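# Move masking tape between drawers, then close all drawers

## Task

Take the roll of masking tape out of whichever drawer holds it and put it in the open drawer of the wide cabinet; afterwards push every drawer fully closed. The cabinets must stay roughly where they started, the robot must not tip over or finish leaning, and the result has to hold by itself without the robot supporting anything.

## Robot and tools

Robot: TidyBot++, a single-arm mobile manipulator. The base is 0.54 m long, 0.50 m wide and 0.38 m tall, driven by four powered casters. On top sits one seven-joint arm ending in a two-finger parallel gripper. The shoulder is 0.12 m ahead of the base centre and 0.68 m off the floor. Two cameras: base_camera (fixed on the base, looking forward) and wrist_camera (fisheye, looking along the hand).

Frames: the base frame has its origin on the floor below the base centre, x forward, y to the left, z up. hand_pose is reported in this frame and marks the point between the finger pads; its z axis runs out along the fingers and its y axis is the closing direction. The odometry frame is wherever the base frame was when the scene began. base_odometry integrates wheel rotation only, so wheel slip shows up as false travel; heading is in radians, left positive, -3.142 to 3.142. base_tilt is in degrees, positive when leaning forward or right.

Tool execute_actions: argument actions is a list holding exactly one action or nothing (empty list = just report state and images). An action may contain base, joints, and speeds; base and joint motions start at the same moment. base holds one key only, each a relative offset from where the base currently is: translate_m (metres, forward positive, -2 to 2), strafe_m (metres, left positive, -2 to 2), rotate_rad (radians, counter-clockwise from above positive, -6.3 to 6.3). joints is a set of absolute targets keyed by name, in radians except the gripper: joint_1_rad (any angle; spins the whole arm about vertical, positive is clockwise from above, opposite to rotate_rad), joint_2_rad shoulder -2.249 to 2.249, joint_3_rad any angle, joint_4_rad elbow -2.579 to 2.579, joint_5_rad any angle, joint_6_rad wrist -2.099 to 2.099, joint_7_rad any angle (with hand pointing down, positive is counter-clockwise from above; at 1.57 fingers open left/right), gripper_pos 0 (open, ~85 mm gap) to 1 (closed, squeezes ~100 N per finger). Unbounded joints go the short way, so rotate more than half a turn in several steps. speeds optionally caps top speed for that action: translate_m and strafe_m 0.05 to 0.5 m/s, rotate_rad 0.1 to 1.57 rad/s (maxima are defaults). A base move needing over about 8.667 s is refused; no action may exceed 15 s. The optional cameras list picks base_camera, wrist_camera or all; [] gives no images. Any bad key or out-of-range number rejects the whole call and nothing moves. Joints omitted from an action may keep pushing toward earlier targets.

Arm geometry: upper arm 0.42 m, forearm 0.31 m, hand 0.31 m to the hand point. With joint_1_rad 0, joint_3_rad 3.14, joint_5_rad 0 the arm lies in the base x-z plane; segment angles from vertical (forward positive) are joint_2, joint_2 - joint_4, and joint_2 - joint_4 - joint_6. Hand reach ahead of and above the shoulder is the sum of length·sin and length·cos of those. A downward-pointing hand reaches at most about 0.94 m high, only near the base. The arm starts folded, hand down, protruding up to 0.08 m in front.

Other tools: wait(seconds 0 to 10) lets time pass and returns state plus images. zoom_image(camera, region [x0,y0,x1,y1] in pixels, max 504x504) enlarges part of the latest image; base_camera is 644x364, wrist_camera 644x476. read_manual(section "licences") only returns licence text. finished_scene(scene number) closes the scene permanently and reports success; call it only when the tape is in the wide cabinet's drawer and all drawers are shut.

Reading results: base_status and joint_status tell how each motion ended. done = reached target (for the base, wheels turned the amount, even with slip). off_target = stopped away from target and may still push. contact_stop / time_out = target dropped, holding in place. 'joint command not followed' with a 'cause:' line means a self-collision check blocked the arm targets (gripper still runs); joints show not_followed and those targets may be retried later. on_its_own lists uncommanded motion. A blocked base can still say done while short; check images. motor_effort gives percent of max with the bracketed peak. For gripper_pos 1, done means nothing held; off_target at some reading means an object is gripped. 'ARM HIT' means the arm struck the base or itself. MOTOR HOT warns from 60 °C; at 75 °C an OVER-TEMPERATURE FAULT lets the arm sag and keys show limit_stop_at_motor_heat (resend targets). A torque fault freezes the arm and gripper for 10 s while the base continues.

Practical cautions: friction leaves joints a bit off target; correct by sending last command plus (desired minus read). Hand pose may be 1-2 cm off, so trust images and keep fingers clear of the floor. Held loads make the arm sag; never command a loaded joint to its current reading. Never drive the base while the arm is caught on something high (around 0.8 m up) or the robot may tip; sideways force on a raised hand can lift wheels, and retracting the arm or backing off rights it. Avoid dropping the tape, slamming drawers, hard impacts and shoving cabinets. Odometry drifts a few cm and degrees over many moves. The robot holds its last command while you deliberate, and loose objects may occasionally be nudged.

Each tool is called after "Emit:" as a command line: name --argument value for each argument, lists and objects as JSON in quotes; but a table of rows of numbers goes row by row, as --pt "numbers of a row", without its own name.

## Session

Emit:
execute_actions --actions '[{"joints":{"joint_6_rad":0.2,"joint_1_rad":0}}]'

Scene clock: 1.37 s.
base_odometry: x=+0.000 y=+0.000 heading=+0.000 (m, m, rad; odometry frame)
base_tilt: forward=+1.5 right=-0.3 (deg)
base_status: not commanded
joint_positions: joint_1_rad=-0.015 joint_2_rad=-0.343 joint_3_rad=+3.184 joint_4_rad=-2.509 joint_5_rad=+0.035 joint_6_rad=+0.197 joint_7_rad=+1.551 gripper_pos=+0.000
joint_status: all done
motor_effort: joint_1_rad=+0(0) joint_2_rad=-6(7) joint_3_rad=+0(0) joint_4_rad=+17(18) joint_5_rad=-1(0) joint_6_rad=+8(8) joint_7_rad=+0(0) (%)
hand_pose: x=+0.5252 y=-0.0082 z=+0.7813 quat_wxyz=(+0.002, +0.833, -0.006, +0.553) (m; base frame)
pictures: base_camera, wrist_camera
Images, in order (width x height): base_camera 644x364, wrist_camera 644x476.

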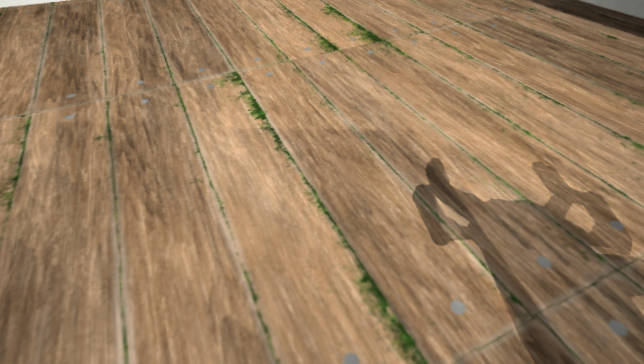

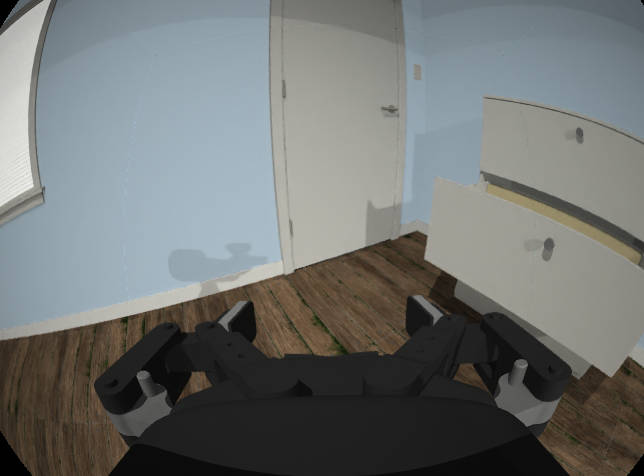

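Emit:
execute_actions --actions '[{"base":{"rotate_rad":1.99}}]'

Scene clock: 5.23 s.
base_odometry: x=+0.000 y=+0.000 heading=+1.990 (m, m, rad; odometry frame)
base_tilt: forward=+1.5 right=-0.2 (deg)
base_status: done
joint_positions: joint_1_rad=-0.011 joint_2_rad=-0.343 joint_3_rad=+3.184 joint_4_rad=-2.509 joint_5_rad=+0.035 joint_6_rad=+0.197 joint_7_rad=+1.551 gripper_pos=+0.000
joint_status: not commanded
motor_effort: joint_1_rad=+0(0) joint_2_rad=-7(7) joint_3_rad=+0(1) joint_4_rad=+18(18) joint_5_rad=-1(1) joint_6_rad=+8(8) joint_7_rad=+0(0) (%)
hand_pose: x=+0.5251 y=-0.0098 z=+0.7813 quat_wxyz=(+0.003, +0.833, -0.008, +0.553) (m; base frame)
pictures: base_camera, wrist_camera
Images, in order (width x height): base_camera 644x364, wrist_camera 644x476.

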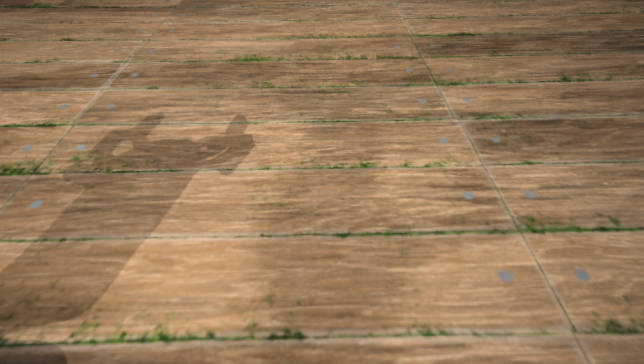

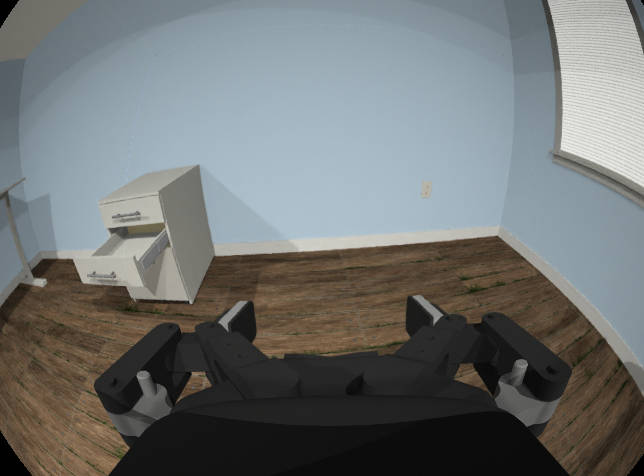

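Emit:
execute_actions --actions '[{"base":{"rotate_rad":0.07},"joints":{"joint_3_rad":3.14,"joint_2_rad":0.3,"joint_4_rad":-1.5,"joint_6_rad":-1.1}}]' --cameras '[]'

Emit:
execute_actions --actions '[{"base":{"strafe_m":0.94}}]' --cameras '[]'

Emit:
execute_actions --actions '[{"base":{"translate_m":0.55}}]'

Scene clock: 10.63 s.
base_odometry: x=+0.000 y=+0.000 heading=+2.059 (m, m, rad; odometry frame)
base_tilt: forward=+1.5 right=-0.2 (deg)
base_status: done
joint_positions: joint_1_rad=-0.009 joint_2_rad=+0.279 joint_3_rad=+3.154 joint_4_rad=-1.511 joint_5_rad=+0.035 joint_6_rad=-1.076 joint_7_rad=+1.551 gripper_pos=+0.000
joint_status: all done
motor_effort: joint_1_rad=-1(1) joint_2_rad=-26(26) joint_3_rad=+0(1) joint_4_rad=+17(20) joint_5_rad=-1(0) joint_6_rad=+3(8) joint_7_rad=+0(1) (%)
hand_pose: x=+0.6268 y=-0.0096 z=+0.7186 quat_wxyz=(+0.017, +0.990, -0.005, +0.138) (m; base frame)
pictures: none
No camera images: the call's "cameras" was empty. Leave "cameras" out to get every camera's image.

Scene clock: 13.90 s.
base_odometry: x=-0.830 y=-0.442 heading=+2.060 (m, m, rad; odometry frame)
base_tilt: forward=+1.5 right=-0.2 (deg)
base_status: done
joint_positions: joint_1_rad=-0.003 joint_2_rad=+0.279 joint_3_rad=+3.145 joint_4_rad=-1.511 joint_5_rad=+0.035 joint_6_rad=-1.076 joint_7_rad=+1.551 gripper_pos=+0.000
joint_status: not commanded
motor_effort: joint_1_rad=-1(2) joint_2_rad=-27(27) joint_3_rad=+0(2) joint_4_rad=+16(17) joint_5_rad=+0(0) joint_6_rad=+2(2) joint_7_rad=+0(0) (%)
hand_pose: x=+0.6267 y=-0.0083 z=+0.7185 quat_wxyz=(+0.016, +0.990, -0.004, +0.138) (m; base frame)
pictures: none
No camera images: the call's "cameras" was empty. Leave "cameras" out to get every camera's image.

Scene clock: 16.37 s.
base_odometry: x=-1.089 y=+0.043 heading=+2.061 (m, m, rad; odometry frame)
base_tilt: forward=+1.5 right=-0.2 (deg)
base_status: done
joint_positions: joint_1_rad=-0.003 joint_2_rad=+0.287 joint_3_rad=+3.145 joint_4_rad=-1.507 joint_5_rad=+0.035 joint_6_rad=-1.079 joint_7_rad=+1.551 gripper_pos=+0.000
joint_status: not commanded
motor_effort: joint_1_rad=-1(1) joint_2_rad=-26(29) joint_3_rad=+0(1) joint_4_rad=+17(17) joint_5_rad=+0(0) joint_6_rad=+3(3) joint_7_rad=+0(0) (%)
hand_pose: x=+0.6273 y=-0.0083 z=+0.7155 quat_wxyz=(+0.016, +0.991, -0.004, +0.134) (m; base frame)
pictures: base_camera, wrist_camera
Images, in order (width x height): base_camera 644x364, wrist_camera 644x476.

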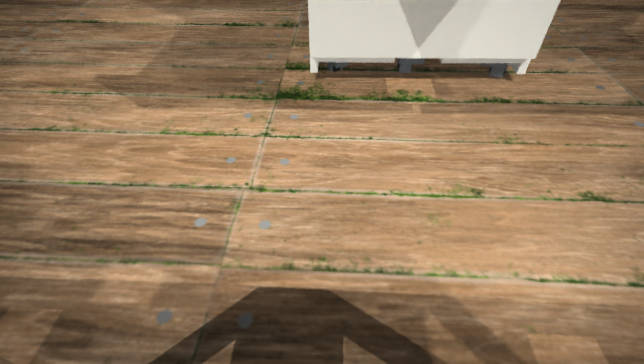

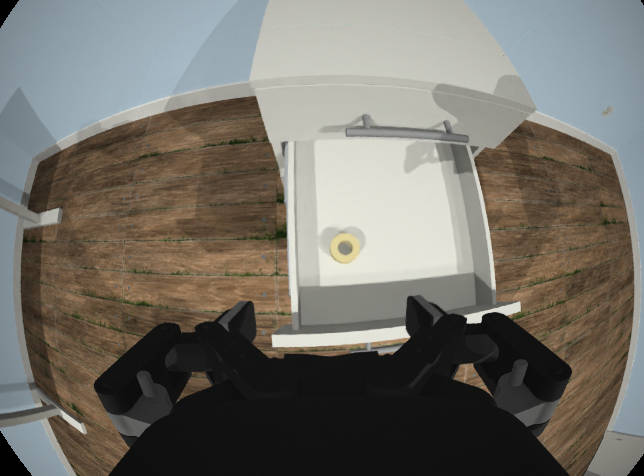

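Emit:
execute_actions --actions '[{"base":{"translate_m":0.09},"joints":{"joint_1_rad":0.05,"joint_2_rad":0.74,"joint_4_rad":-1.48,"joint_6_rad":-0.92}}]' --cameras '["wrist_camera"]'

Scene clock: 21.03 s.
base_odometry: x=-1.131 y=+0.123 heading=+2.061 (m, m, rad; odometry frame)
base_tilt: forward=+1.5 right=-0.2 (deg)
base_status: done
joint_positions: joint_1_rad=+0.036 joint_2_rad=+0.729 joint_3_rad=+3.145 joint_4_rad=-1.491 joint_5_rad=+0.035 joint_6_rad=-0.946 joint_7_rad=+1.551 gripper_pos=+0.000
joint_status: all done
motor_effort: joint_1_rad=+0(1) joint_2_rad=-36(39) joint_3_rad=+0(1) joint_4_rad=+12(18) joint_5_rad=+0(0) joint_6_rad=+0(3) joint_7_rad=+1(0) (%)
hand_pose: x=+0.6415 y=-0.0281 z=+0.4945 quat_wxyz=(+0.015, +1.000, -0.019, -0.012) (m; base frame)
pictures: wrist_camera
Images, in order (width x height): wrist_camera 644x476.

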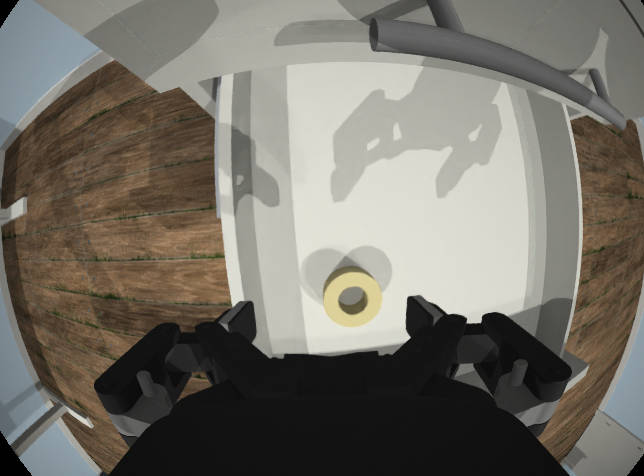

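Emit:
execute_actions --actions '[{"base":{"strafe_m":-0.018},"joints":{"joint_2_rad":0.84,"joint_4_rad":-1.59,"joint_6_rad":-0.70,"gripper_pos":0.1}}]' --cameras '["wrist_camera"]'

Scene clock: 24.57 s.
base_odometry: x=-1.115 y=+0.131 heading=+2.061 (m, m, rad; odometry frame)
base_tilt: forward=+1.5 right=-0.2 (deg)
base_status: done
joint_positions: joint_1_rad=+0.049 joint_2_rad=+0.836 joint_3_rad=+3.144 joint_4_rad=-1.587 joint_5_rad=+0.035 joint_6_rad=-0.722 joint_7_rad=+1.551 gripper_pos=+0.100
joint_status: all done
motor_effort: joint_1_rad=+0(2) joint_2_rad=-36(38) joint_3_rad=-1(2) joint_4_rad=+9(13) joint_5_rad=-1(0) joint_6_rad=+0(1) joint_7_rad=+0(0) (%)
hand_pose: x=+0.6358 y=-0.0324 z=+0.4157 quat_wxyz=(+0.012, +1.000, -0.022, -0.002) (m; base frame)
pictures: wrist_camera
Images, in order (width x height): wrist_camera 644x476.

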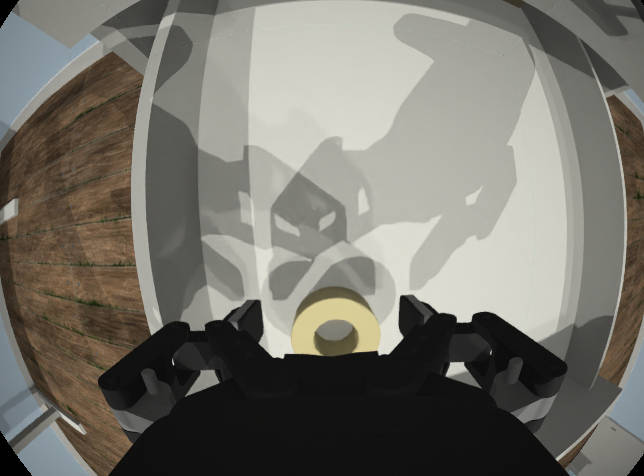

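Emit:
execute_actions --actions '[{"joints":{"joint_2_rad":0.875}}]' --cameras '["wrist_camera"]'

Emit:
execute_actions --actions '[{"joints":{"gripper_pos":1}}]' --cameras '["wrist_camera"]'

Scene clock: 26.97 s.
base_odometry: x=-1.115 y=+0.131 heading=+2.061 (m, m, rad; odometry frame)
base_tilt: forward=+1.5 right=-0.2 (deg)
base_status: not commanded
joint_positions: joint_1_rad=+0.049 joint_2_rad=+0.858 joint_3_rad=+3.144 joint_4_rad=-1.587 joint_5_rad=+0.035 joint_6_rad=-0.722 joint_7_rad=+1.551 gripper_pos=+0.100
joint_status: all done
motor_effort: joint_1_rad=+0(0) joint_2_rad=-36(39) joint_3_rad=+0(1) joint_4_rad=+9(10) joint_5_rad=-1(0) joint_6_rad=+0(0) joint_7_rad=+0(1) (%)
hand_pose: x=+0.6301 y=-0.0322 z=+0.4048 quat_wxyz=(+0.012, +1.000, -0.022, -0.013) (m; base frame)
pictures: wrist_camera
Images, in order (width x height): wrist_camera 644x476.

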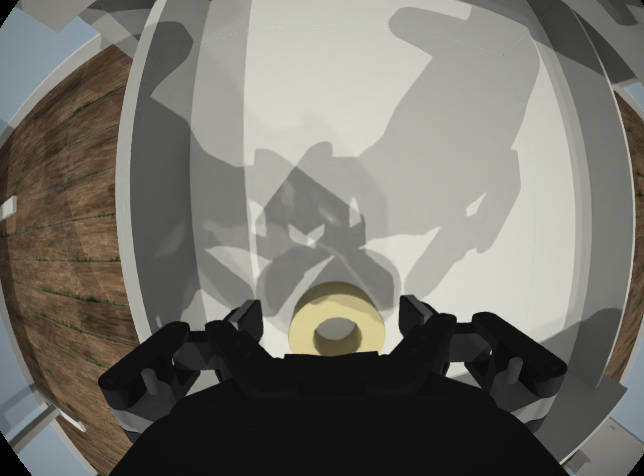

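Scene clock: 28.00 s.
base_odometry: x=-1.115 y=+0.131 heading=+2.061 (m, m, rad; odometry frame)
base_tilt: forward=+1.6 right=-0.2 (deg)
base_status: not commanded
joint_positions: joint_1_rad=+0.049 joint_2_rad=+0.856 joint_3_rad=+3.143 joint_4_rad=-1.586 joint_5_rad=+0.035 joint_6_rad=-0.722 joint_7_rad=+1.551 gripper_pos=+0.486
joint_status: gripper_pos off_target (ended at +0.486, target +1.000)
motor_effort: joint_1_rad=-1(2) joint_2_rad=-33(37) joint_3_rad=+0(3) joint_4_rad=+9(10) joint_5_rad=-1(2) joint_6_rad=+1(2) joint_7_rad=+0(0) (%)
hand_pose: x=+0.6313 y=-0.0317 z=+0.4059 quat_wxyz=(+0.012, +1.000, -0.021, -0.011) (m; base frame)
pictures: wrist_camera
Images, in order (width x height): wrist_camera 644x476.

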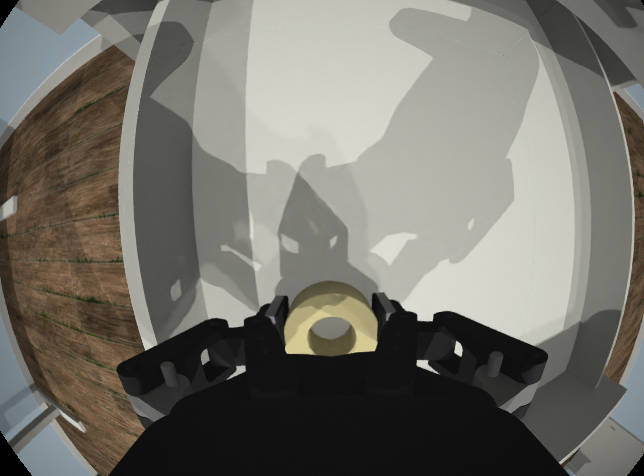

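Emit:
execute_actions --actions '[{"joints":{"joint_2_rad":0.6,"joint_4_rad":-1.35,"joint_6_rad":-1.2}}]' --cameras '[]'

Emit:
execute_actions --actions '[{"base":{"translate_m":-0.35}}]' --cameras '[]'

Emit:
execute_actions --actions '[{"base":{"rotate_rad":-3.2},"speeds":{"rotate_rad":1.0},"joints":{"joint_1_rad":0,"joint_2_rad":0.25,"joint_4_rad":-1.18,"joint_6_rad":-0.9}}]'

Scene clock: 31.53 s.
base_odometry: x=-1.115 y=+0.131 heading=+2.061 (m, m, rad; odometry frame)
base_tilt: forward=+1.5 right=-0.2 (deg)
base_status: not commanded
joint_positions: joint_1_rad=+0.049 joint_2_rad=+0.597 joint_3_rad=+3.143 joint_4_rad=-1.351 joint_5_rad=+0.035 joint_6_rad=-1.178 joint_7_rad=+1.551 gripper_pos=+0.486
joint_status: all done
motor_effort: joint_1_rad=+0(1) joint_2_rad=-34(41) joint_3_rad=+0(1) joint_4_rad=+14(16) joint_5_rad=+0(0) joint_6_rad=+0(1) joint_7_rad=+0(0) (%)
hand_pose: x=+0.6515 y=-0.0354 z=+0.6027 quat_wxyz=(+0.017, +0.999, -0.028, +0.007) (m; base frame)
pictures: none
No camera images: the call's "cameras" was empty. Leave "cameras" out to get every camera's image.

Scene clock: 33.57 s.
base_odometry: x=-0.950 y=-0.177 heading=+2.061 (m, m, rad; odometry frame)
base_tilt: forward=+1.5 right=-0.2 (deg)
base_status: done
joint_positions: joint_1_rad=+0.049 joint_2_rad=+0.597 joint_3_rad=+3.143 joint_4_rad=-1.351 joint_5_rad=+0.035 joint_6_rad=-1.180 joint_7_rad=+1.551 gripper_pos=+0.486
joint_status: not commanded
motor_effort: joint_1_rad=+0(1) joint_2_rad=-35(37) joint_3_rad=+0(1) joint_4_rad=+14(15) joint_5_rad=+0(0) joint_6_rad=+0(1) joint_7_rad=+0(0) (%)
hand_pose: x=+0.6507 y=-0.0354 z=+0.6027 quat_wxyz=(+0.017, +0.999, -0.028, +0.006) (m; base frame)
pictures: none
No camera images: the call's "cameras" was empty. Leave "cameras" out to get every camera's image.

Scene clock: 37.93 s.
base_odometry: x=-0.950 y=-0.177 heading=-1.138 (m, m, rad; odometry frame)
base_tilt: forward=+1.5 right=-0.2 (deg)
base_status: done
joint_positions: joint_1_rad=+0.007 joint_2_rad=+0.255 joint_3_rad=+3.145 joint_4_rad=-1.180 joint_5_rad=+0.035 joint_6_rad=-0.919 joint_7_rad=+1.551 gripper_pos=+0.486
joint_status: all done
motor_effort: joint_1_rad=+0(4) joint_2_rad=-28(38) joint_3_rad=+0(3) joint_4_rad=+19(20) joint_5_rad=+0(1) joint_6_rad=+6(7) joint_7_rad=+1(1) (%)
hand_pose: x=+0.7573 y=-0.0138 z=+0.9118 quat_wxyz=(+0.016, +0.923, -0.009, +0.384) (m; base frame)
pictures: base_camera, wrist_camera
Images, in order (width x height): base_camera 644x364, wrist_camera 644x476.

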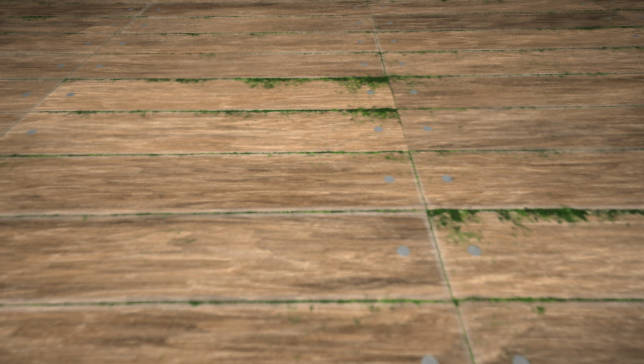

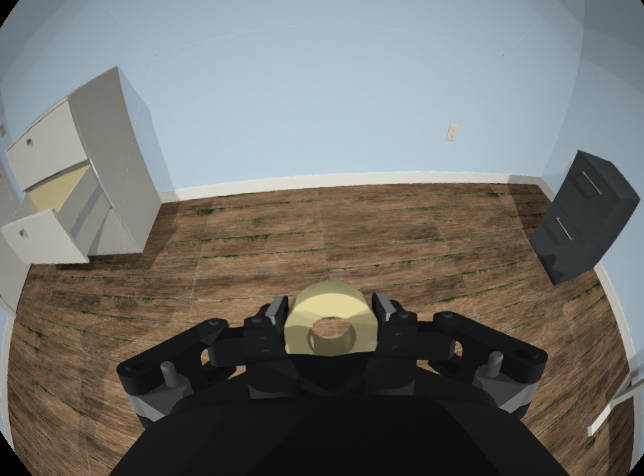

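Emit:
execute_actions --actions '[{"base":{"strafe_m":1.7}}]' --cameras '[]'

Emit:
execute_actions --actions '[{"base":{"translate_m":0.4},"joints":{"joint_6_rad":-1.4}}]'

Scene clock: 44.77 s.
base_odometry: x=+0.594 y=+0.533 heading=-1.139 (m, m, rad; odometry frame)
base_tilt: forward=+1.5 right=-0.2 (deg)
base_status: done
joint_positions: joint_1_rad=+0.002 joint_2_rad=+0.255 joint_3_rad=+3.143 joint_4_rad=-1.180 joint_5_rad=+0.035 joint_6_rad=-0.919 joint_7_rad=+1.551 gripper_pos=+0.486
joint_status: not commanded
motor_effort: joint_1_rad=+0(3) joint_2_rad=-28(29) joint_3_rad=+0(2) joint_4_rad=+19(20) joint_5_rad=+0(0) joint_6_rad=+6(7) joint_7_rad=+0(0) (%)
hand_pose: x=+0.7573 y=-0.0093 z=+0.9118 quat_wxyz=(+0.014, +0.923, -0.006, +0.384) (m; base frame)
pictures: none
No camera images: the call's "cameras" was empty. Leave "cameras" out to get every camera's image.

Scene clock: 46.93 s.
base_odometry: x=+0.762 y=+0.170 heading=-1.139 (m, m, rad; odometry frame)
base_tilt: forward=+1.5 right=-0.2 (deg)
base_status: done
joint_positions: joint_1_rad=+0.002 joint_2_rad=+0.256 joint_3_rad=+3.143 joint_4_rad=-1.181 joint_5_rad=+0.035 joint_6_rad=-1.402 joint_7_rad=+1.551 gripper_pos=+0.486
joint_status: all done
motor_effort: joint_1_rad=-1(2) joint_2_rad=-26(31) joint_3_rad=+0(1) joint_4_rad=+17(21) joint_5_rad=+0(0) joint_6_rad=+3(7) joint_7_rad=+1(0) (%)
hand_pose: x=+0.6299 y=-0.0110 z=+0.8338 quat_wxyz=(+0.017, +0.988, -0.011, +0.151) (m; base frame)
pictures: base_camera, wrist_camera
Images, in order (width x height): base_camera 644x364, wrist_camera 644x476.

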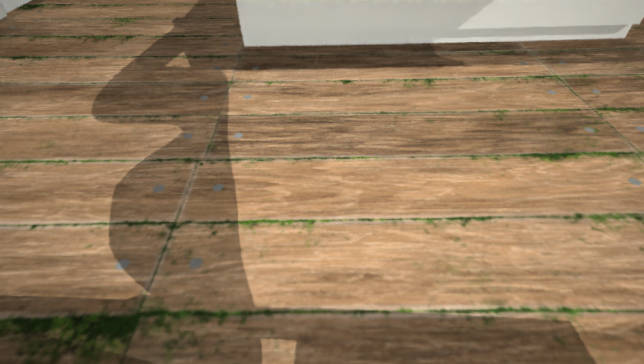

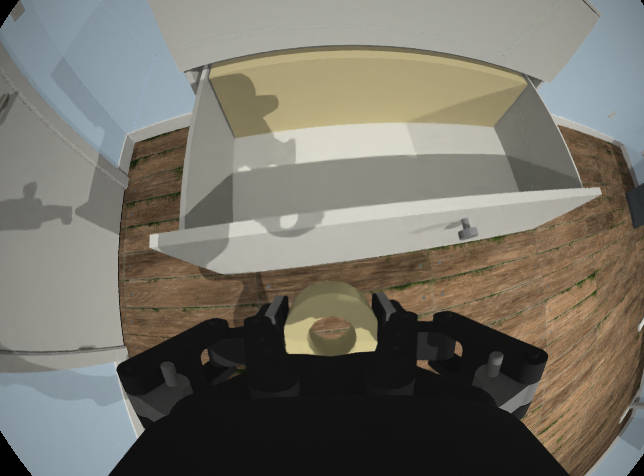

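Emit:
execute_actions --actions '[{"base":{"rotate_rad":0.07}}]' --cameras '[]'

Emit:
execute_actions --actions '[{"base":{"strafe_m":-0.25}}]' --cameras '[]'

Emit:
execute_actions --actions '[{"base":{"translate_m":0.24},"joints":{"joint_6_rad":-1.6}}]'

Emit:
execute_actions --actions '[{"joints":{"joint_2_rad":0.63,"joint_4_rad":-1.4,"joint_6_rad":-1.1}}]' --cameras '["wrist_camera"]'

Scene clock: 50.53 s.
base_odometry: x=+0.762 y=+0.170 heading=-1.068 (m, m, rad; odometry frame)
base_tilt: forward=+1.5 right=-0.2 (deg)
base_status: done
joint_positions: joint_1_rad=-0.005 joint_2_rad=+0.256 joint_3_rad=+3.136 joint_4_rad=-1.181 joint_5_rad=+0.035 joint_6_rad=-1.402 joint_7_rad=+1.551 gripper_pos=+0.486
joint_status: not commanded
motor_effort: joint_1_rad=-1(3) joint_2_rad=-26(28) joint_3_rad=+0(3) joint_4_rad=+17(17) joint_5_rad=+0(1) joint_6_rad=+3(3) joint_7_rad=+1(0) (%)
hand_pose: x=+0.6299 y=-0.0046 z=+0.8338 quat_wxyz=(+0.015, +0.988, -0.005, +0.151) (m; base frame)
pictures: none
No camera images: the call's "cameras" was empty. Leave "cameras" out to get every camera's image.

Scene clock: 52.33 s.
base_odometry: x=+0.543 y=+0.049 heading=-1.068 (m, m, rad; odometry frame)
base_tilt: forward=+1.5 right=-0.2 (deg)
base_status: done
joint_positions: joint_1_rad=+0.002 joint_2_rad=+0.256 joint_3_rad=+3.140 joint_4_rad=-1.181 joint_5_rad=+0.035 joint_6_rad=-1.402 joint_7_rad=+1.551 gripper_pos=+0.486
joint_status: not commanded
motor_effort: joint_1_rad=-1(2) joint_2_rad=-26(27) joint_3_rad=+0(2) joint_4_rad=+17(17) joint_5_rad=+0(1) joint_6_rad=+3(3) joint_7_rad=+0(1) (%)
hand_pose: x=+0.6298 y=-0.0097 z=+0.8338 quat_wxyz=(+0.016, +0.988, -0.010, +0.151) (m; base frame)
pictures: none
No camera images: the call's "cameras" was empty. Leave "cameras" out to get every camera's image.

Scene clock: 54.10 s.
base_odometry: x=+0.658 y=-0.161 heading=-1.068 (m, m, rad; odometry frame)
base_tilt: forward=+1.5 right=-0.3 (deg)
base_status: done
joint_positions: joint_1_rad=+0.002 joint_2_rad=+0.256 joint_3_rad=+3.140 joint_4_rad=-1.182 joint_5_rad=+0.035 joint_6_rad=-1.598 joint_7_rad=+1.551 gripper_pos=+0.486
joint_status: all done
motor_effort: joint_1_rad=+0(0) joint_2_rad=-25(30) joint_3_rad=+0(1) joint_4_rad=+16(18) joint_5_rad=+0(0) joint_6_rad=+2(3) joint_7_rad=+0(0) (%)
hand_pose: x=+0.5700 y=-0.0098 z=+0.8209 quat_wxyz=(+0.017, +0.998, -0.011, +0.053) (m; base frame)
pictures: base_camera, wrist_camera
Images, in order (width x height): base_camera 644x364, wrist_camera 644x476.

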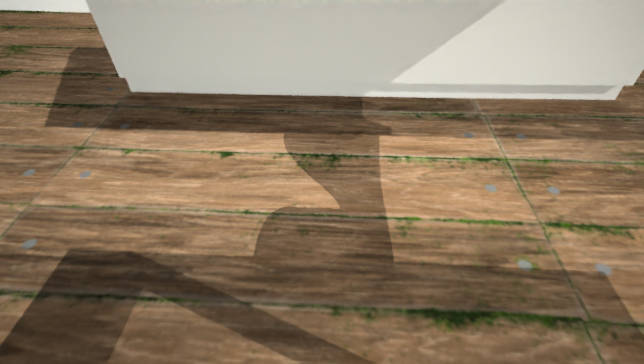

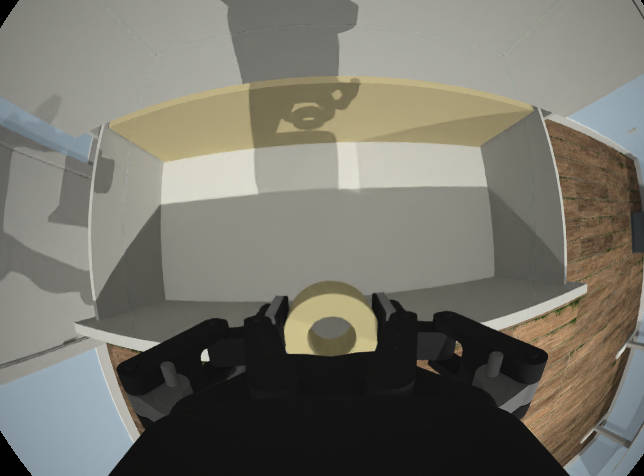

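Scene clock: 55.73 s.
base_odometry: x=+0.658 y=-0.161 heading=-1.068 (m, m, rad; odometry frame)
base_tilt: forward=+1.5 right=-0.2 (deg)
base_status: not commanded
joint_positions: joint_1_rad=+0.002 joint_2_rad=+0.633 joint_3_rad=+3.140 joint_4_rad=-1.398 joint_5_rad=+0.035 joint_6_rad=-1.124 joint_7_rad=+1.551 gripper_pos=+0.486
joint_status: all done
motor_effort: joint_1_rad=+0(1) joint_2_rad=-35(39) joint_3_rad=+0(1) joint_4_rad=+14(16) joint_5_rad=+0(0) joint_6_rad=+0(2) joint_7_rad=+0(0) (%)
hand_pose: x=+0.6455 y=-0.0087 z=+0.5701 quat_wxyz=(+0.015, +1.000, -0.003, -0.007) (m; base frame)
pictures: wrist_camera
Images, in order (width x height): wrist_camera 644x476.

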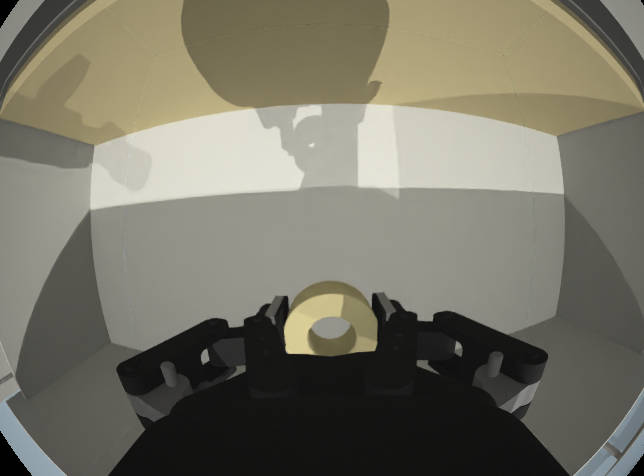

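Emit:
execute_actions --actions '[{"joints":{"joint_2_rad":0.84,"joint_4_rad":-1.57,"joint_6_rad":-0.72}}]' --cameras '["wrist_camera"]'

Emit:
execute_actions --actions '[{"joints":{"gripper_pos":0.2}}]' --cameras '["wrist_camera"]'

Emit:
execute_actions --actions '[{"joints":{"joint_2_rad":0.25,"joint_4_rad":-1.4,"joint_6_rad":-1.4}}]' --cameras '["wrist_camera"]'

Emit:
execute_actions --actions '[{"base":{"translate_m":-0.42},"joints":{"gripper_pos":1}}]' --cameras '[]'

Emit:
execute_actions --actions '[{"joints":{"joint_2_rad":1.1,"joint_4_rad":-1.9,"joint_6_rad":1.0}}]' --cameras '["wrist_camera"]'

Emit:
execute_actions --actions '[{"base":{"translate_m":0.37},"speeds":{"translate_m":0.08}}]'

Scene clock: 61.43 s.
base_odometry: x=+0.658 y=-0.161 heading=-1.068 (m, m, rad; odometry frame)
base_tilt: forward=+1.5 right=-0.2 (deg)
base_status: not commanded
joint_positions: joint_1_rad=+0.002 joint_2_rad=+0.844 joint_3_rad=+3.140 joint_4_rad=-1.570 joint_5_rad=+0.035 joint_6_rad=-0.745 joint_7_rad=+1.551 gripper_pos=+0.486
joint_status: all done
motor_effort: joint_1_rad=+0(1) joint_2_rad=-37(41) joint_3_rad=-1(1) joint_4_rad=+10(13) joint_5_rad=+0(0) joint_6_rad=+0(0) joint_7_rad=+0(0) (%)
hand_pose: x=+0.6371 y=-0.0062 z=+0.4153 quat_wxyz=(+0.011, +1.000, +0.003, -0.009) (m; base frame)
pictures: wrist_camera
Images, in order (width x height): wrist_camera 644x476.

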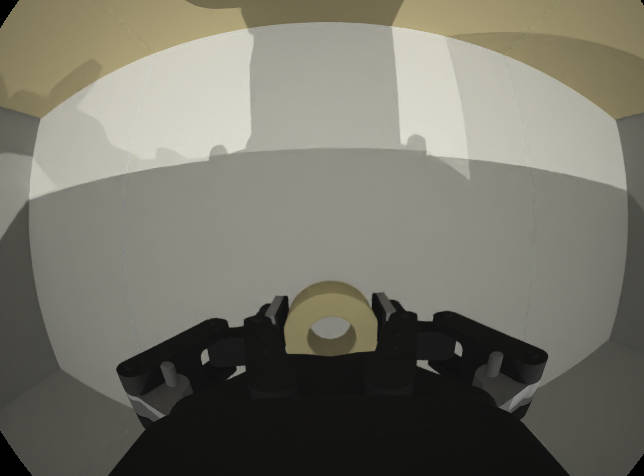

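Scene clock: 62.43 s.
base_odometry: x=+0.658 y=-0.161 heading=-1.068 (m, m, rad; odometry frame)
base_tilt: forward=+1.5 right=-0.2 (deg)
base_status: not commanded
joint_positions: joint_1_rad=+0.002 joint_2_rad=+0.844 joint_3_rad=+3.140 joint_4_rad=-1.570 joint_5_rad=+0.035 joint_6_rad=-0.745 joint_7_rad=+1.551 gripper_pos=+0.200
joint_status: all done
motor_effort: joint_1_rad=-1(0) joint_2_rad=-37(37) joint_3_rad=-1(1) joint_4_rad=+10(10) joint_5_rad=-1(0) joint_6_rad=+0(0) joint_7_rad=+0(0) (%)
hand_pose: x=+0.6371 y=-0.0062 z=+0.4153 quat_wxyz=(+0.011, +1.000, +0.003, -0.009) (m; base frame)
pictures: wrist_camera
Images, in order (width x height): wrist_camera 644x476.

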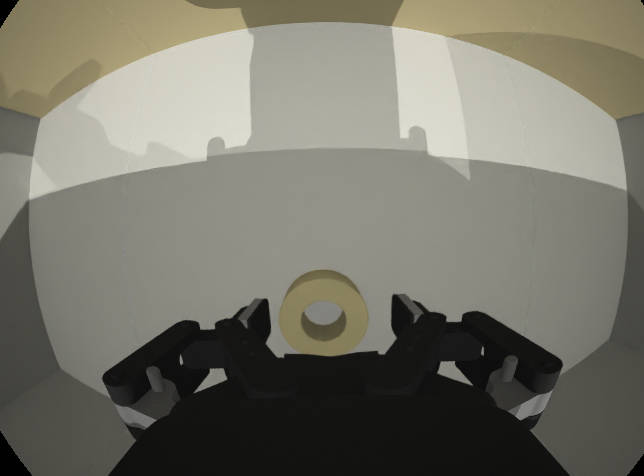

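Scene clock: 64.27 s.
base_odometry: x=+0.658 y=-0.161 heading=-1.068 (m, m, rad; odometry frame)
base_tilt: forward=+1.5 right=-0.2 (deg)
base_status: not commanded
joint_positions: joint_1_rad=+0.002 joint_2_rad=+0.261 joint_3_rad=+3.140 joint_4_rad=-1.411 joint_5_rad=+0.035 joint_6_rad=-1.378 joint_7_rad=+1.551 gripper_pos=+0.200
joint_status: all done
motor_effort: joint_1_rad=-1(1) joint_2_rad=-26(39) joint_3_rad=+0(1) joint_4_rad=+15(16) joint_5_rad=+0(0) joint_6_rad=+1(2) joint_7_rad=+0(0) (%)
hand_pose: x=+0.5687 y=-0.0096 z=+0.7465 quat_wxyz=(+0.017, +0.999, -0.008, +0.046) (m; base frame)
pictures: wrist_camera
Images, in order (width x height): wrist_camera 644x476.

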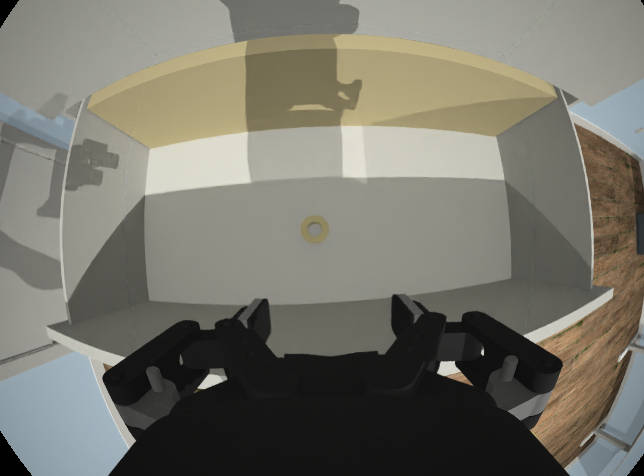

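Scene clock: 66.63 s.
base_odometry: x=+0.456 y=+0.207 heading=-1.069 (m, m, rad; odometry frame)
base_tilt: forward=+1.5 right=-0.2 (deg)
base_status: done
joint_positions: joint_1_rad=+0.002 joint_2_rad=+0.255 joint_3_rad=+3.140 joint_4_rad=-1.408 joint_5_rad=+0.035 joint_6_rad=-1.380 joint_7_rad=+1.551 gripper_pos=+0.999
joint_status: all done
motor_effort: joint_1_rad=+0(3) joint_2_rad=-26(29) joint_3_rad=+0(3) joint_4_rad=+16(17) joint_5_rad=+0(1) joint_6_rad=+1(2) joint_7_rad=+0(0) (%)
hand_pose: x=+0.5689 y=-0.0095 z=+0.7507 quat_wxyz=(+0.017, +0.999, -0.008, +0.050) (m; base frame)
pictures: none
No camera images: the call's "cameras" was empty. Leave "cameras" out to get every camera's image.

Scene clock: 69.33 s.
base_odometry: x=+0.456 y=+0.207 heading=-1.069 (m, m, rad; odometry frame)
base_tilt: forward=+1.5 right=-0.2 (deg)
base_status: not commanded
joint_positions: joint_1_rad=+0.002 joint_2_rad=+1.088 joint_3_rad=+3.140 joint_4_rad=-1.891 joint_5_rad=+0.035 joint_6_rad=+0.978 joint_7_rad=+1.551 gripper_pos=+0.999
joint_status: all done
motor_effort: joint_1_rad=+0(0) joint_2_rad=-38(41) joint_3_rad=-1(1) joint_4_rad=+6(17) joint_5_rad=-1(0) joint_6_rad=+8(8) joint_7_rad=+1(0) (%)
hand_pose: x=+0.8251 y=+0.0100 z=+0.4369 quat_wxyz=(-0.013, +0.842, +0.007, +0.539) (m; base frame)
pictures: wrist_camera
Images, in order (width x height): wrist_camera 644x476.

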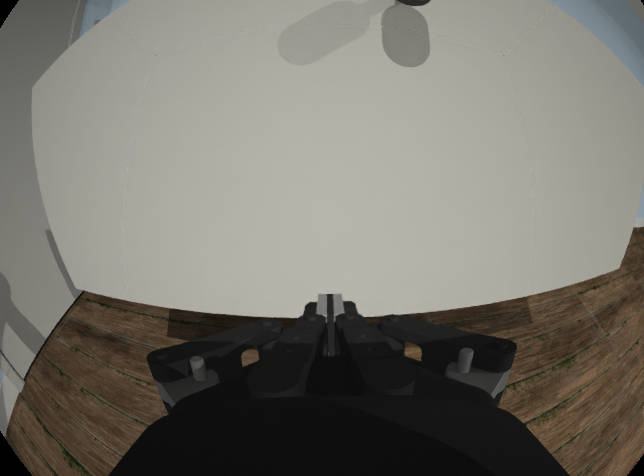

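Scene clock: 74.50 s.
base_odometry: x=+0.634 y=-0.118 heading=-1.070 (m, m, rad; odometry frame)
base_tilt: forward=+1.5 right=-0.2 (deg)
base_status: done
joint_positions: joint_1_rad=+0.001 joint_2_rad=+1.089 joint_3_rad=+3.140 joint_4_rad=-1.906 joint_5_rad=+0.035 joint_6_rad=+0.978 joint_7_rad=+1.551 gripper_pos=+0.999
joint_status: not commanded
motor_effort: joint_1_rad=+0(2) joint_2_rad=-38(42) joint_3_rad=-1(2) joint_4_rad=+5(12) joint_5_rad=-1(3) joint_6_rad=+8(10) joint_7_rad=+0(1) (%)
hand_pose: x=+0.8187 y=+0.0108 z=+0.4319 quat_wxyz=(-0.013, +0.846, +0.007, +0.533) (m; base frame)
pictures: base_camera, wrist_camera
Images, in order (width x height): base_camera 644x364, wrist_camera 644x476.

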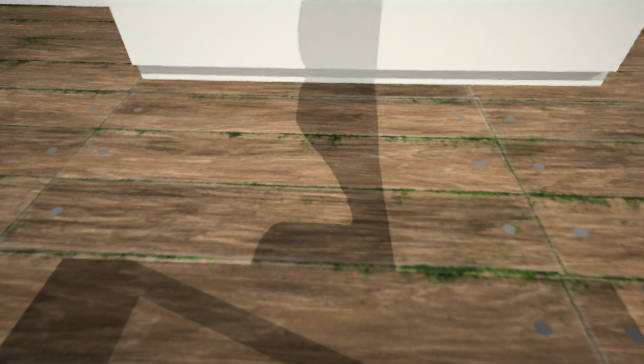

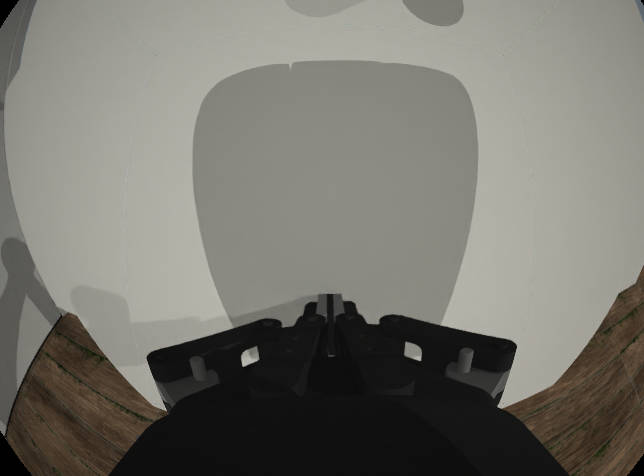

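Emit:
execute_actions --actions '[{"base":{"translate_m":0.035},"speeds":{"translate_m":0.05}}]' --cameras '["wrist_camera"]'

Emit:
execute_actions --actions '[{"base":{"translate_m":-0.5},"joints":{"joint_4_rad":-1.9,"joint_6_rad":1.2}}]' --cameras '["wrist_camera"]'

Emit:
execute_actions --actions '[{"base":{"rotate_rad":-3.16}}]' --cameras '[]'

Emit:
execute_actions --actions '[{"base":{"strafe_m":1.27}}]'

Scene clock: 79.63 s.
base_odometry: x=+0.651 y=-0.148 heading=-1.070 (m, m, rad; odometry frame)
base_tilt: forward=+1.5 right=-0.2 (deg)
base_status: done
joint_positions: joint_1_rad=+0.001 joint_2_rad=+1.090 joint_3_rad=+3.140 joint_4_rad=-1.922 joint_5_rad=+0.035 joint_6_rad=+0.978 joint_7_rad=+1.551 gripper_pos=+0.999
joint_status: not commanded
motor_effort: joint_1_rad=-1(1) joint_2_rad=-40(41) joint_3_rad=-1(2) joint_4_rad=+10(16) joint_5_rad=-1(2) joint_6_rad=+10(11) joint_7_rad=+0(0) (%)
hand_pose: x=+0.8108 y=+0.0108 z=+0.4255 quat_wxyz=(-0.013, +0.851, +0.007, +0.526) (m; base frame)
pictures: wrist_camera
Images, in order (width x height): wrist_camera 644x476.

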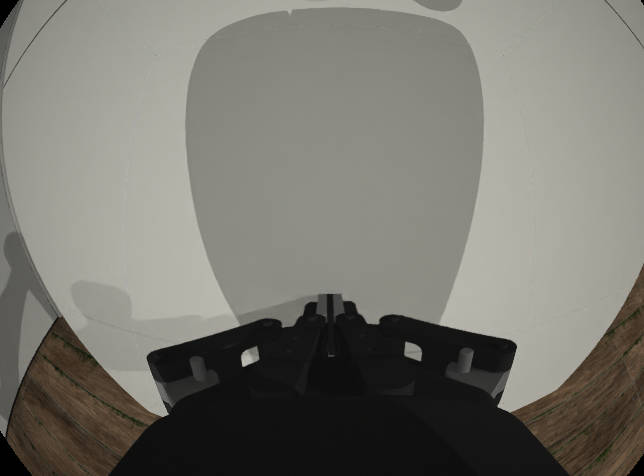

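Scene clock: 82.17 s.
base_odometry: x=+0.411 y=+0.291 heading=-1.071 (m, m, rad; odometry frame)
base_tilt: forward=+1.5 right=-0.2 (deg)
base_status: done
joint_positions: joint_1_rad=+0.001 joint_2_rad=+1.093 joint_3_rad=+3.140 joint_4_rad=-1.901 joint_5_rad=+0.035 joint_6_rad=+1.192 joint_7_rad=+1.551 gripper_pos=+0.999
joint_status: all done
motor_effort: joint_1_rad=-1(3) joint_2_rad=-38(42) joint_3_rad=-1(2) joint_4_rad=+6(10) joint_5_rad=-1(2) joint_6_rad=+8(11) joint_7_rad=+0(1) (%)
hand_pose: x=+0.8416 y=+0.0118 z=+0.4928 quat_wxyz=(-0.016, +0.784, +0.007, +0.620) (m; base frame)
pictures: wrist_camera
Images, in order (width x height): wrist_camera 644x476.

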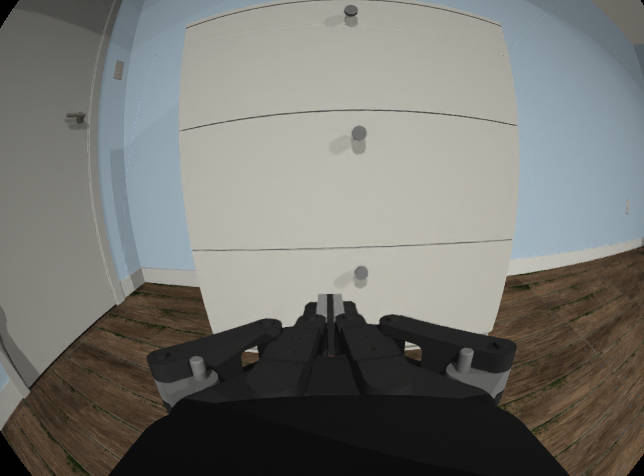

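Scene clock: 85.73 s.
base_odometry: x=+0.411 y=+0.290 heading=+2.053 (m, m, rad; odometry frame)
base_tilt: forward=+1.5 right=-0.2 (deg)
base_status: done
joint_positions: joint_1_rad=+0.004 joint_2_rad=+1.093 joint_3_rad=+3.144 joint_4_rad=-1.895 joint_5_rad=+0.035 joint_6_rad=+1.192 joint_7_rad=+1.551 gripper_pos=+0.999
joint_status: not commanded
motor_effort: joint_1_rad=-1(5) joint_2_rad=-39(38) joint_3_rad=-1(4) joint_4_rad=+6(7) joint_5_rad=-1(1) joint_6_rad=+8(9) joint_7_rad=+1(1) (%)
hand_pose: x=+0.8439 y=+0.0073 z=+0.4947 quat_wxyz=(-0.012, +0.782, +0.006, +0.623) (m; base frame)
pictures: none
No camera images: the call's "cameras" was empty. Leave "cameras" out to get every camera's image.

Scene clock: 89.63 s.
base_odometry: x=-0.715 y=-0.297 heading=+2.052 (m, m, rad; odometry frame)
base_tilt: forward=+1.5 right=-0.2 (deg)
base_status: done
joint_positions: joint_1_rad=-0.002 joint_2_rad=+1.093 joint_3_rad=+3.143 joint_4_rad=-1.895 joint_5_rad=+0.035 joint_6_rad=+1.192 joint_7_rad=+1.551 gripper_pos=+0.999
joint_status: not commanded
motor_effort: joint_1_rad=+0(3) joint_2_rad=-38(40) joint_3_rad=-1(3) joint_4_rad=+6(6) joint_5_rad=-1(1) joint_6_rad=+9(9) joint_7_rad=+1(0) (%)
hand_pose: x=+0.8438 y=+0.0119 z=+0.4947 quat_wxyz=(-0.015, +0.782, +0.008, +0.623) (m; base frame)
pictures: base_camera, wrist_camera
Images, in order (width x height): base_camera 644x364, wrist_camera 644x476.

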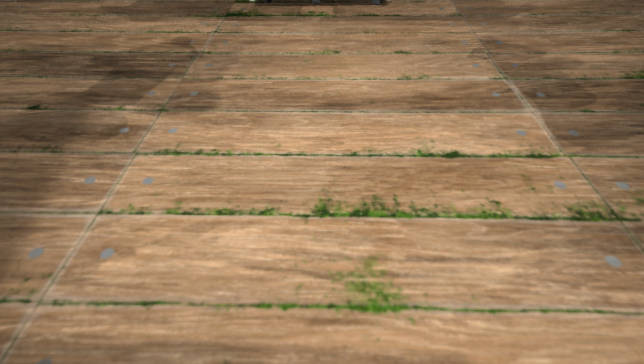

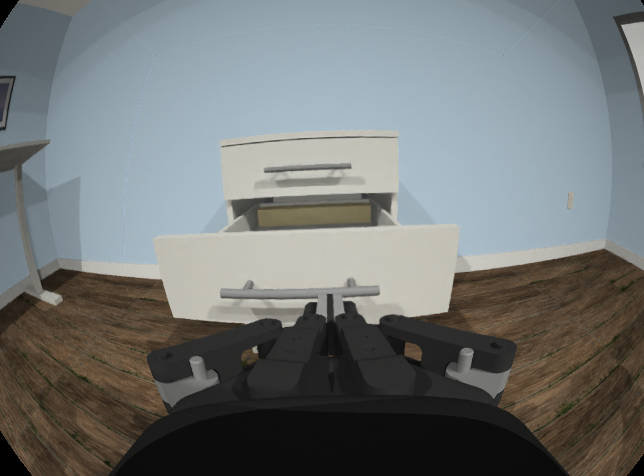

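Emit:
execute_actions --actions '[{"joints":{"joint_2_rad":1.4,"joint_4_rad":-1.76,"joint_6_rad":1.45}}]' --cameras '["wrist_camera"]'

Emit:
execute_actions --actions '[{"base":{"translate_m":0.4},"speeds":{"translate_m":0.08}}]'

Scene clock: 94.00 s.
base_odometry: x=-0.715 y=-0.297 heading=+2.052 (m, m, rad; odometry frame)
base_tilt: forward=+1.5 right=-0.2 (deg)
base_status: not commanded
joint_positions: joint_1_rad=-0.002 joint_2_rad=+1.393 joint_3_rad=+3.143 joint_4_rad=-1.772 joint_5_rad=+0.035 joint_6_rad=+1.424 joint_7_rad=+1.551 gripper_pos=+0.999
joint_status: all done
motor_effort: joint_1_rad=-1(0) joint_2_rad=-39(41) joint_3_rad=-1(1) joint_4_rad=+3(6) joint_5_rad=-1(1) joint_6_rad=+9(10) joint_7_rad=+0(1) (%)
hand_pose: x=+0.8321 y=+0.0127 z=+0.3888 quat_wxyz=(-0.018, +0.765, +0.007, +0.644) (m; base frame)
pictures: wrist_camera
Images, in order (width x height): wrist_camera 644x476.

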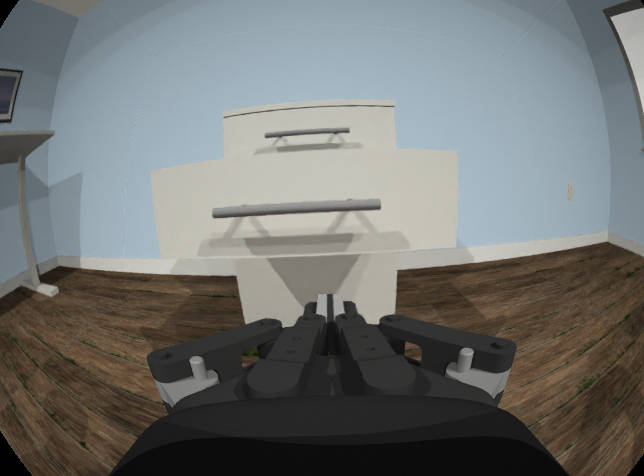

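Scene clock: 99.53 s.
base_odometry: x=-0.900 y=+0.057 heading=+2.052 (m, m, rad; odometry frame)
base_tilt: forward=+1.5 right=-0.2 (deg)
base_status: done
joint_positions: joint_1_rad=-0.002 joint_2_rad=+1.394 joint_3_rad=+3.143 joint_4_rad=-1.768 joint_5_rad=+0.035 joint_6_rad=+1.425 joint_7_rad=+1.551 gripper_pos=+0.999
joint_status: not commanded
motor_effort: joint_1_rad=+0(2) joint_2_rad=-39(42) joint_3_rad=-1(2) joint_4_rad=+3(9) joint_5_rad=-1(2) joint_6_rad=+9(9) joint_7_rad=+1(0) (%)
hand_pose: x=+0.8336 y=+0.0126 z=+0.3903 quat_wxyz=(-0.018, +0.763, +0.007, +0.646) (m; base frame)
pictures: base_camera, wrist_camera
Images, in order (width x height): base_camera 644x364, wrist_camera 644x476.

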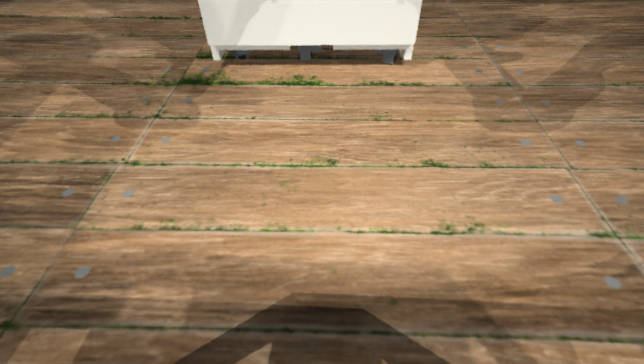

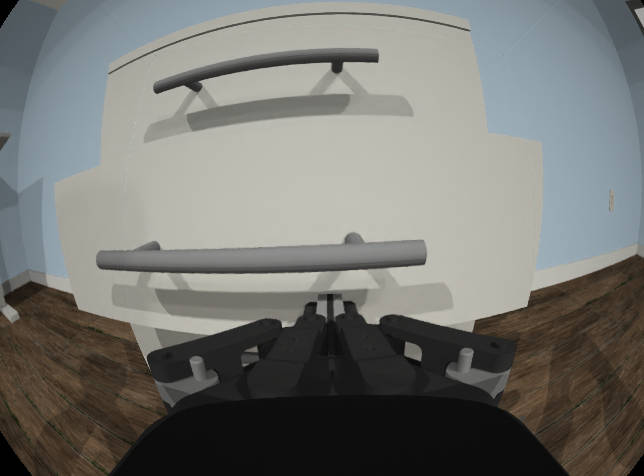

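Emit:
execute_actions --actions '[{"base":{"translate_m":0.06},"speeds":{"translate_m":0.05}}]' --cameras '["wrist_camera"]'

Scene clock: 102.20 s.
base_odometry: x=-0.928 y=+0.110 heading=+2.053 (m, m, rad; odometry frame)
base_tilt: forward=+1.5 right=-0.2 (deg)
base_status: done
joint_positions: joint_1_rad=-0.002 joint_2_rad=+1.394 joint_3_rad=+3.143 joint_4_rad=-1.769 joint_5_rad=+0.035 joint_6_rad=+1.427 joint_7_rad=+1.551 gripper_pos=+0.999
joint_status: not commanded
motor_effort: joint_1_rad=+0(2) joint_2_rad=-40(42) joint_3_rad=-1(2) joint_4_rad=+4(7) joint_5_rad=-1(1) joint_6_rad=+8(10) joint_7_rad=+0(0) (%)
hand_pose: x=+0.8335 y=+0.0127 z=+0.3905 quat_wxyz=(-0.018, +0.763, +0.007, +0.646) (m; base frame)
pictures: wrist_camera
Images, in order (width x height): wrist_camera 644x476.

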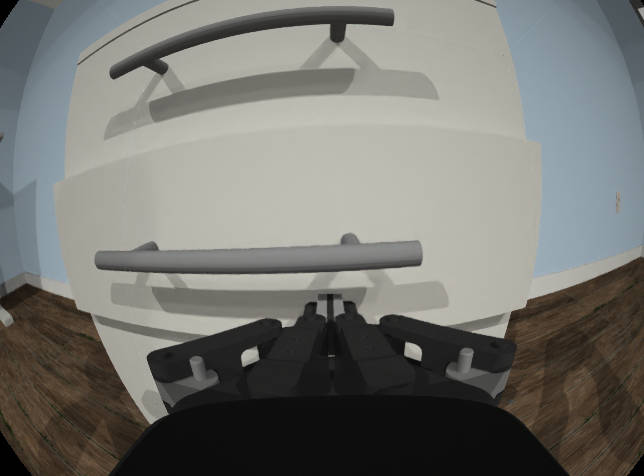

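Emit:
execute_actions --actions '[{"base":{"translate_m":0.02},"speeds":{"translate_m":0.05}}]' --cameras '["wrist_camera"]'

Emit:
execute_actions --actions '[{"base":{"translate_m":-0.1}}]' --cameras '["wrist_camera"]'

Scene clock: 104.37 s.
base_odometry: x=-0.938 y=+0.128 heading=+2.053 (m, m, rad; odometry frame)
base_tilt: forward=+1.5 right=-0.2 (deg)
base_status: done
joint_positions: joint_1_rad=-0.001 joint_2_rad=+1.395 joint_3_rad=+3.143 joint_4_rad=-1.774 joint_5_rad=+0.035 joint_6_rad=+1.432 joint_7_rad=+1.551 gripper_pos=+0.999
joint_status: not commanded
motor_effort: joint_1_rad=+0(3) joint_2_rad=-39(43) joint_3_rad=-1(2) joint_4_rad=+5(14) joint_5_rad=-1(1) joint_6_rad=+8(10) joint_7_rad=+1(0) (%)
hand_pose: x=+0.8316 y=+0.0123 z=+0.3900 quat_wxyz=(-0.018, +0.763, +0.006, +0.646) (m; base frame)
pictures: wrist_camera
Images, in order (width x height): wrist_camera 644x476.

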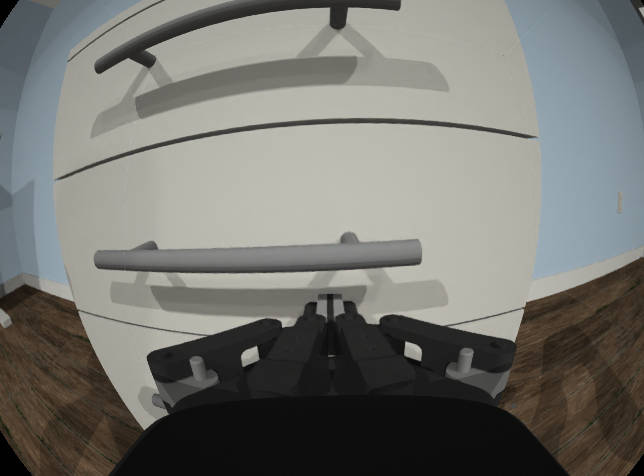

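Scene clock: 105.60 s.
base_odometry: x=-0.892 y=+0.039 heading=+2.053 (m, m, rad; odometry frame)
base_tilt: forward=+1.5 right=-0.2 (deg)
base_status: done
joint_positions: joint_1_rad=-0.001 joint_2_rad=+1.395 joint_3_rad=+3.143 joint_4_rad=-1.762 joint_5_rad=+0.035 joint_6_rad=+1.432 joint_7_rad=+1.551 gripper_pos=+0.999
joint_status: not commanded
motor_effort: joint_1_rad=+0(2) joint_2_rad=-38(40) joint_3_rad=-1(2) joint_4_rad=+4(5) joint_5_rad=-1(1) joint_6_rad=+8(9) joint_7_rad=+0(0) (%)
hand_pose: x=+0.8358 y=+0.0123 z=+0.3934 quat_wxyz=(-0.018, +0.759, +0.007, +0.650) (m; base frame)
pictures: wrist_camera
Images, in order (width x height): wrist_camera 644x476.

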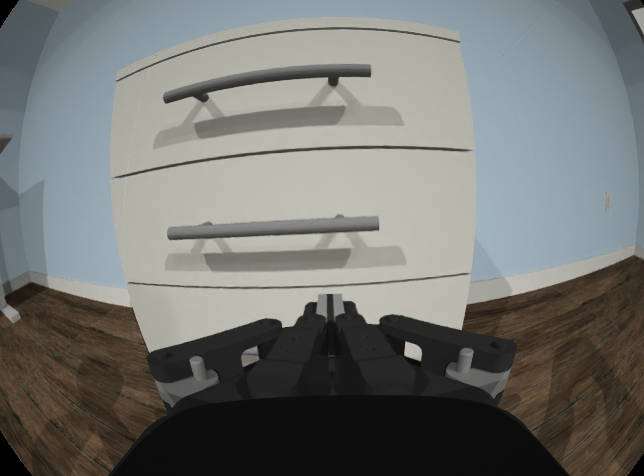

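Emit:
finished_scene --scene 2

The scene is finished: the task was done.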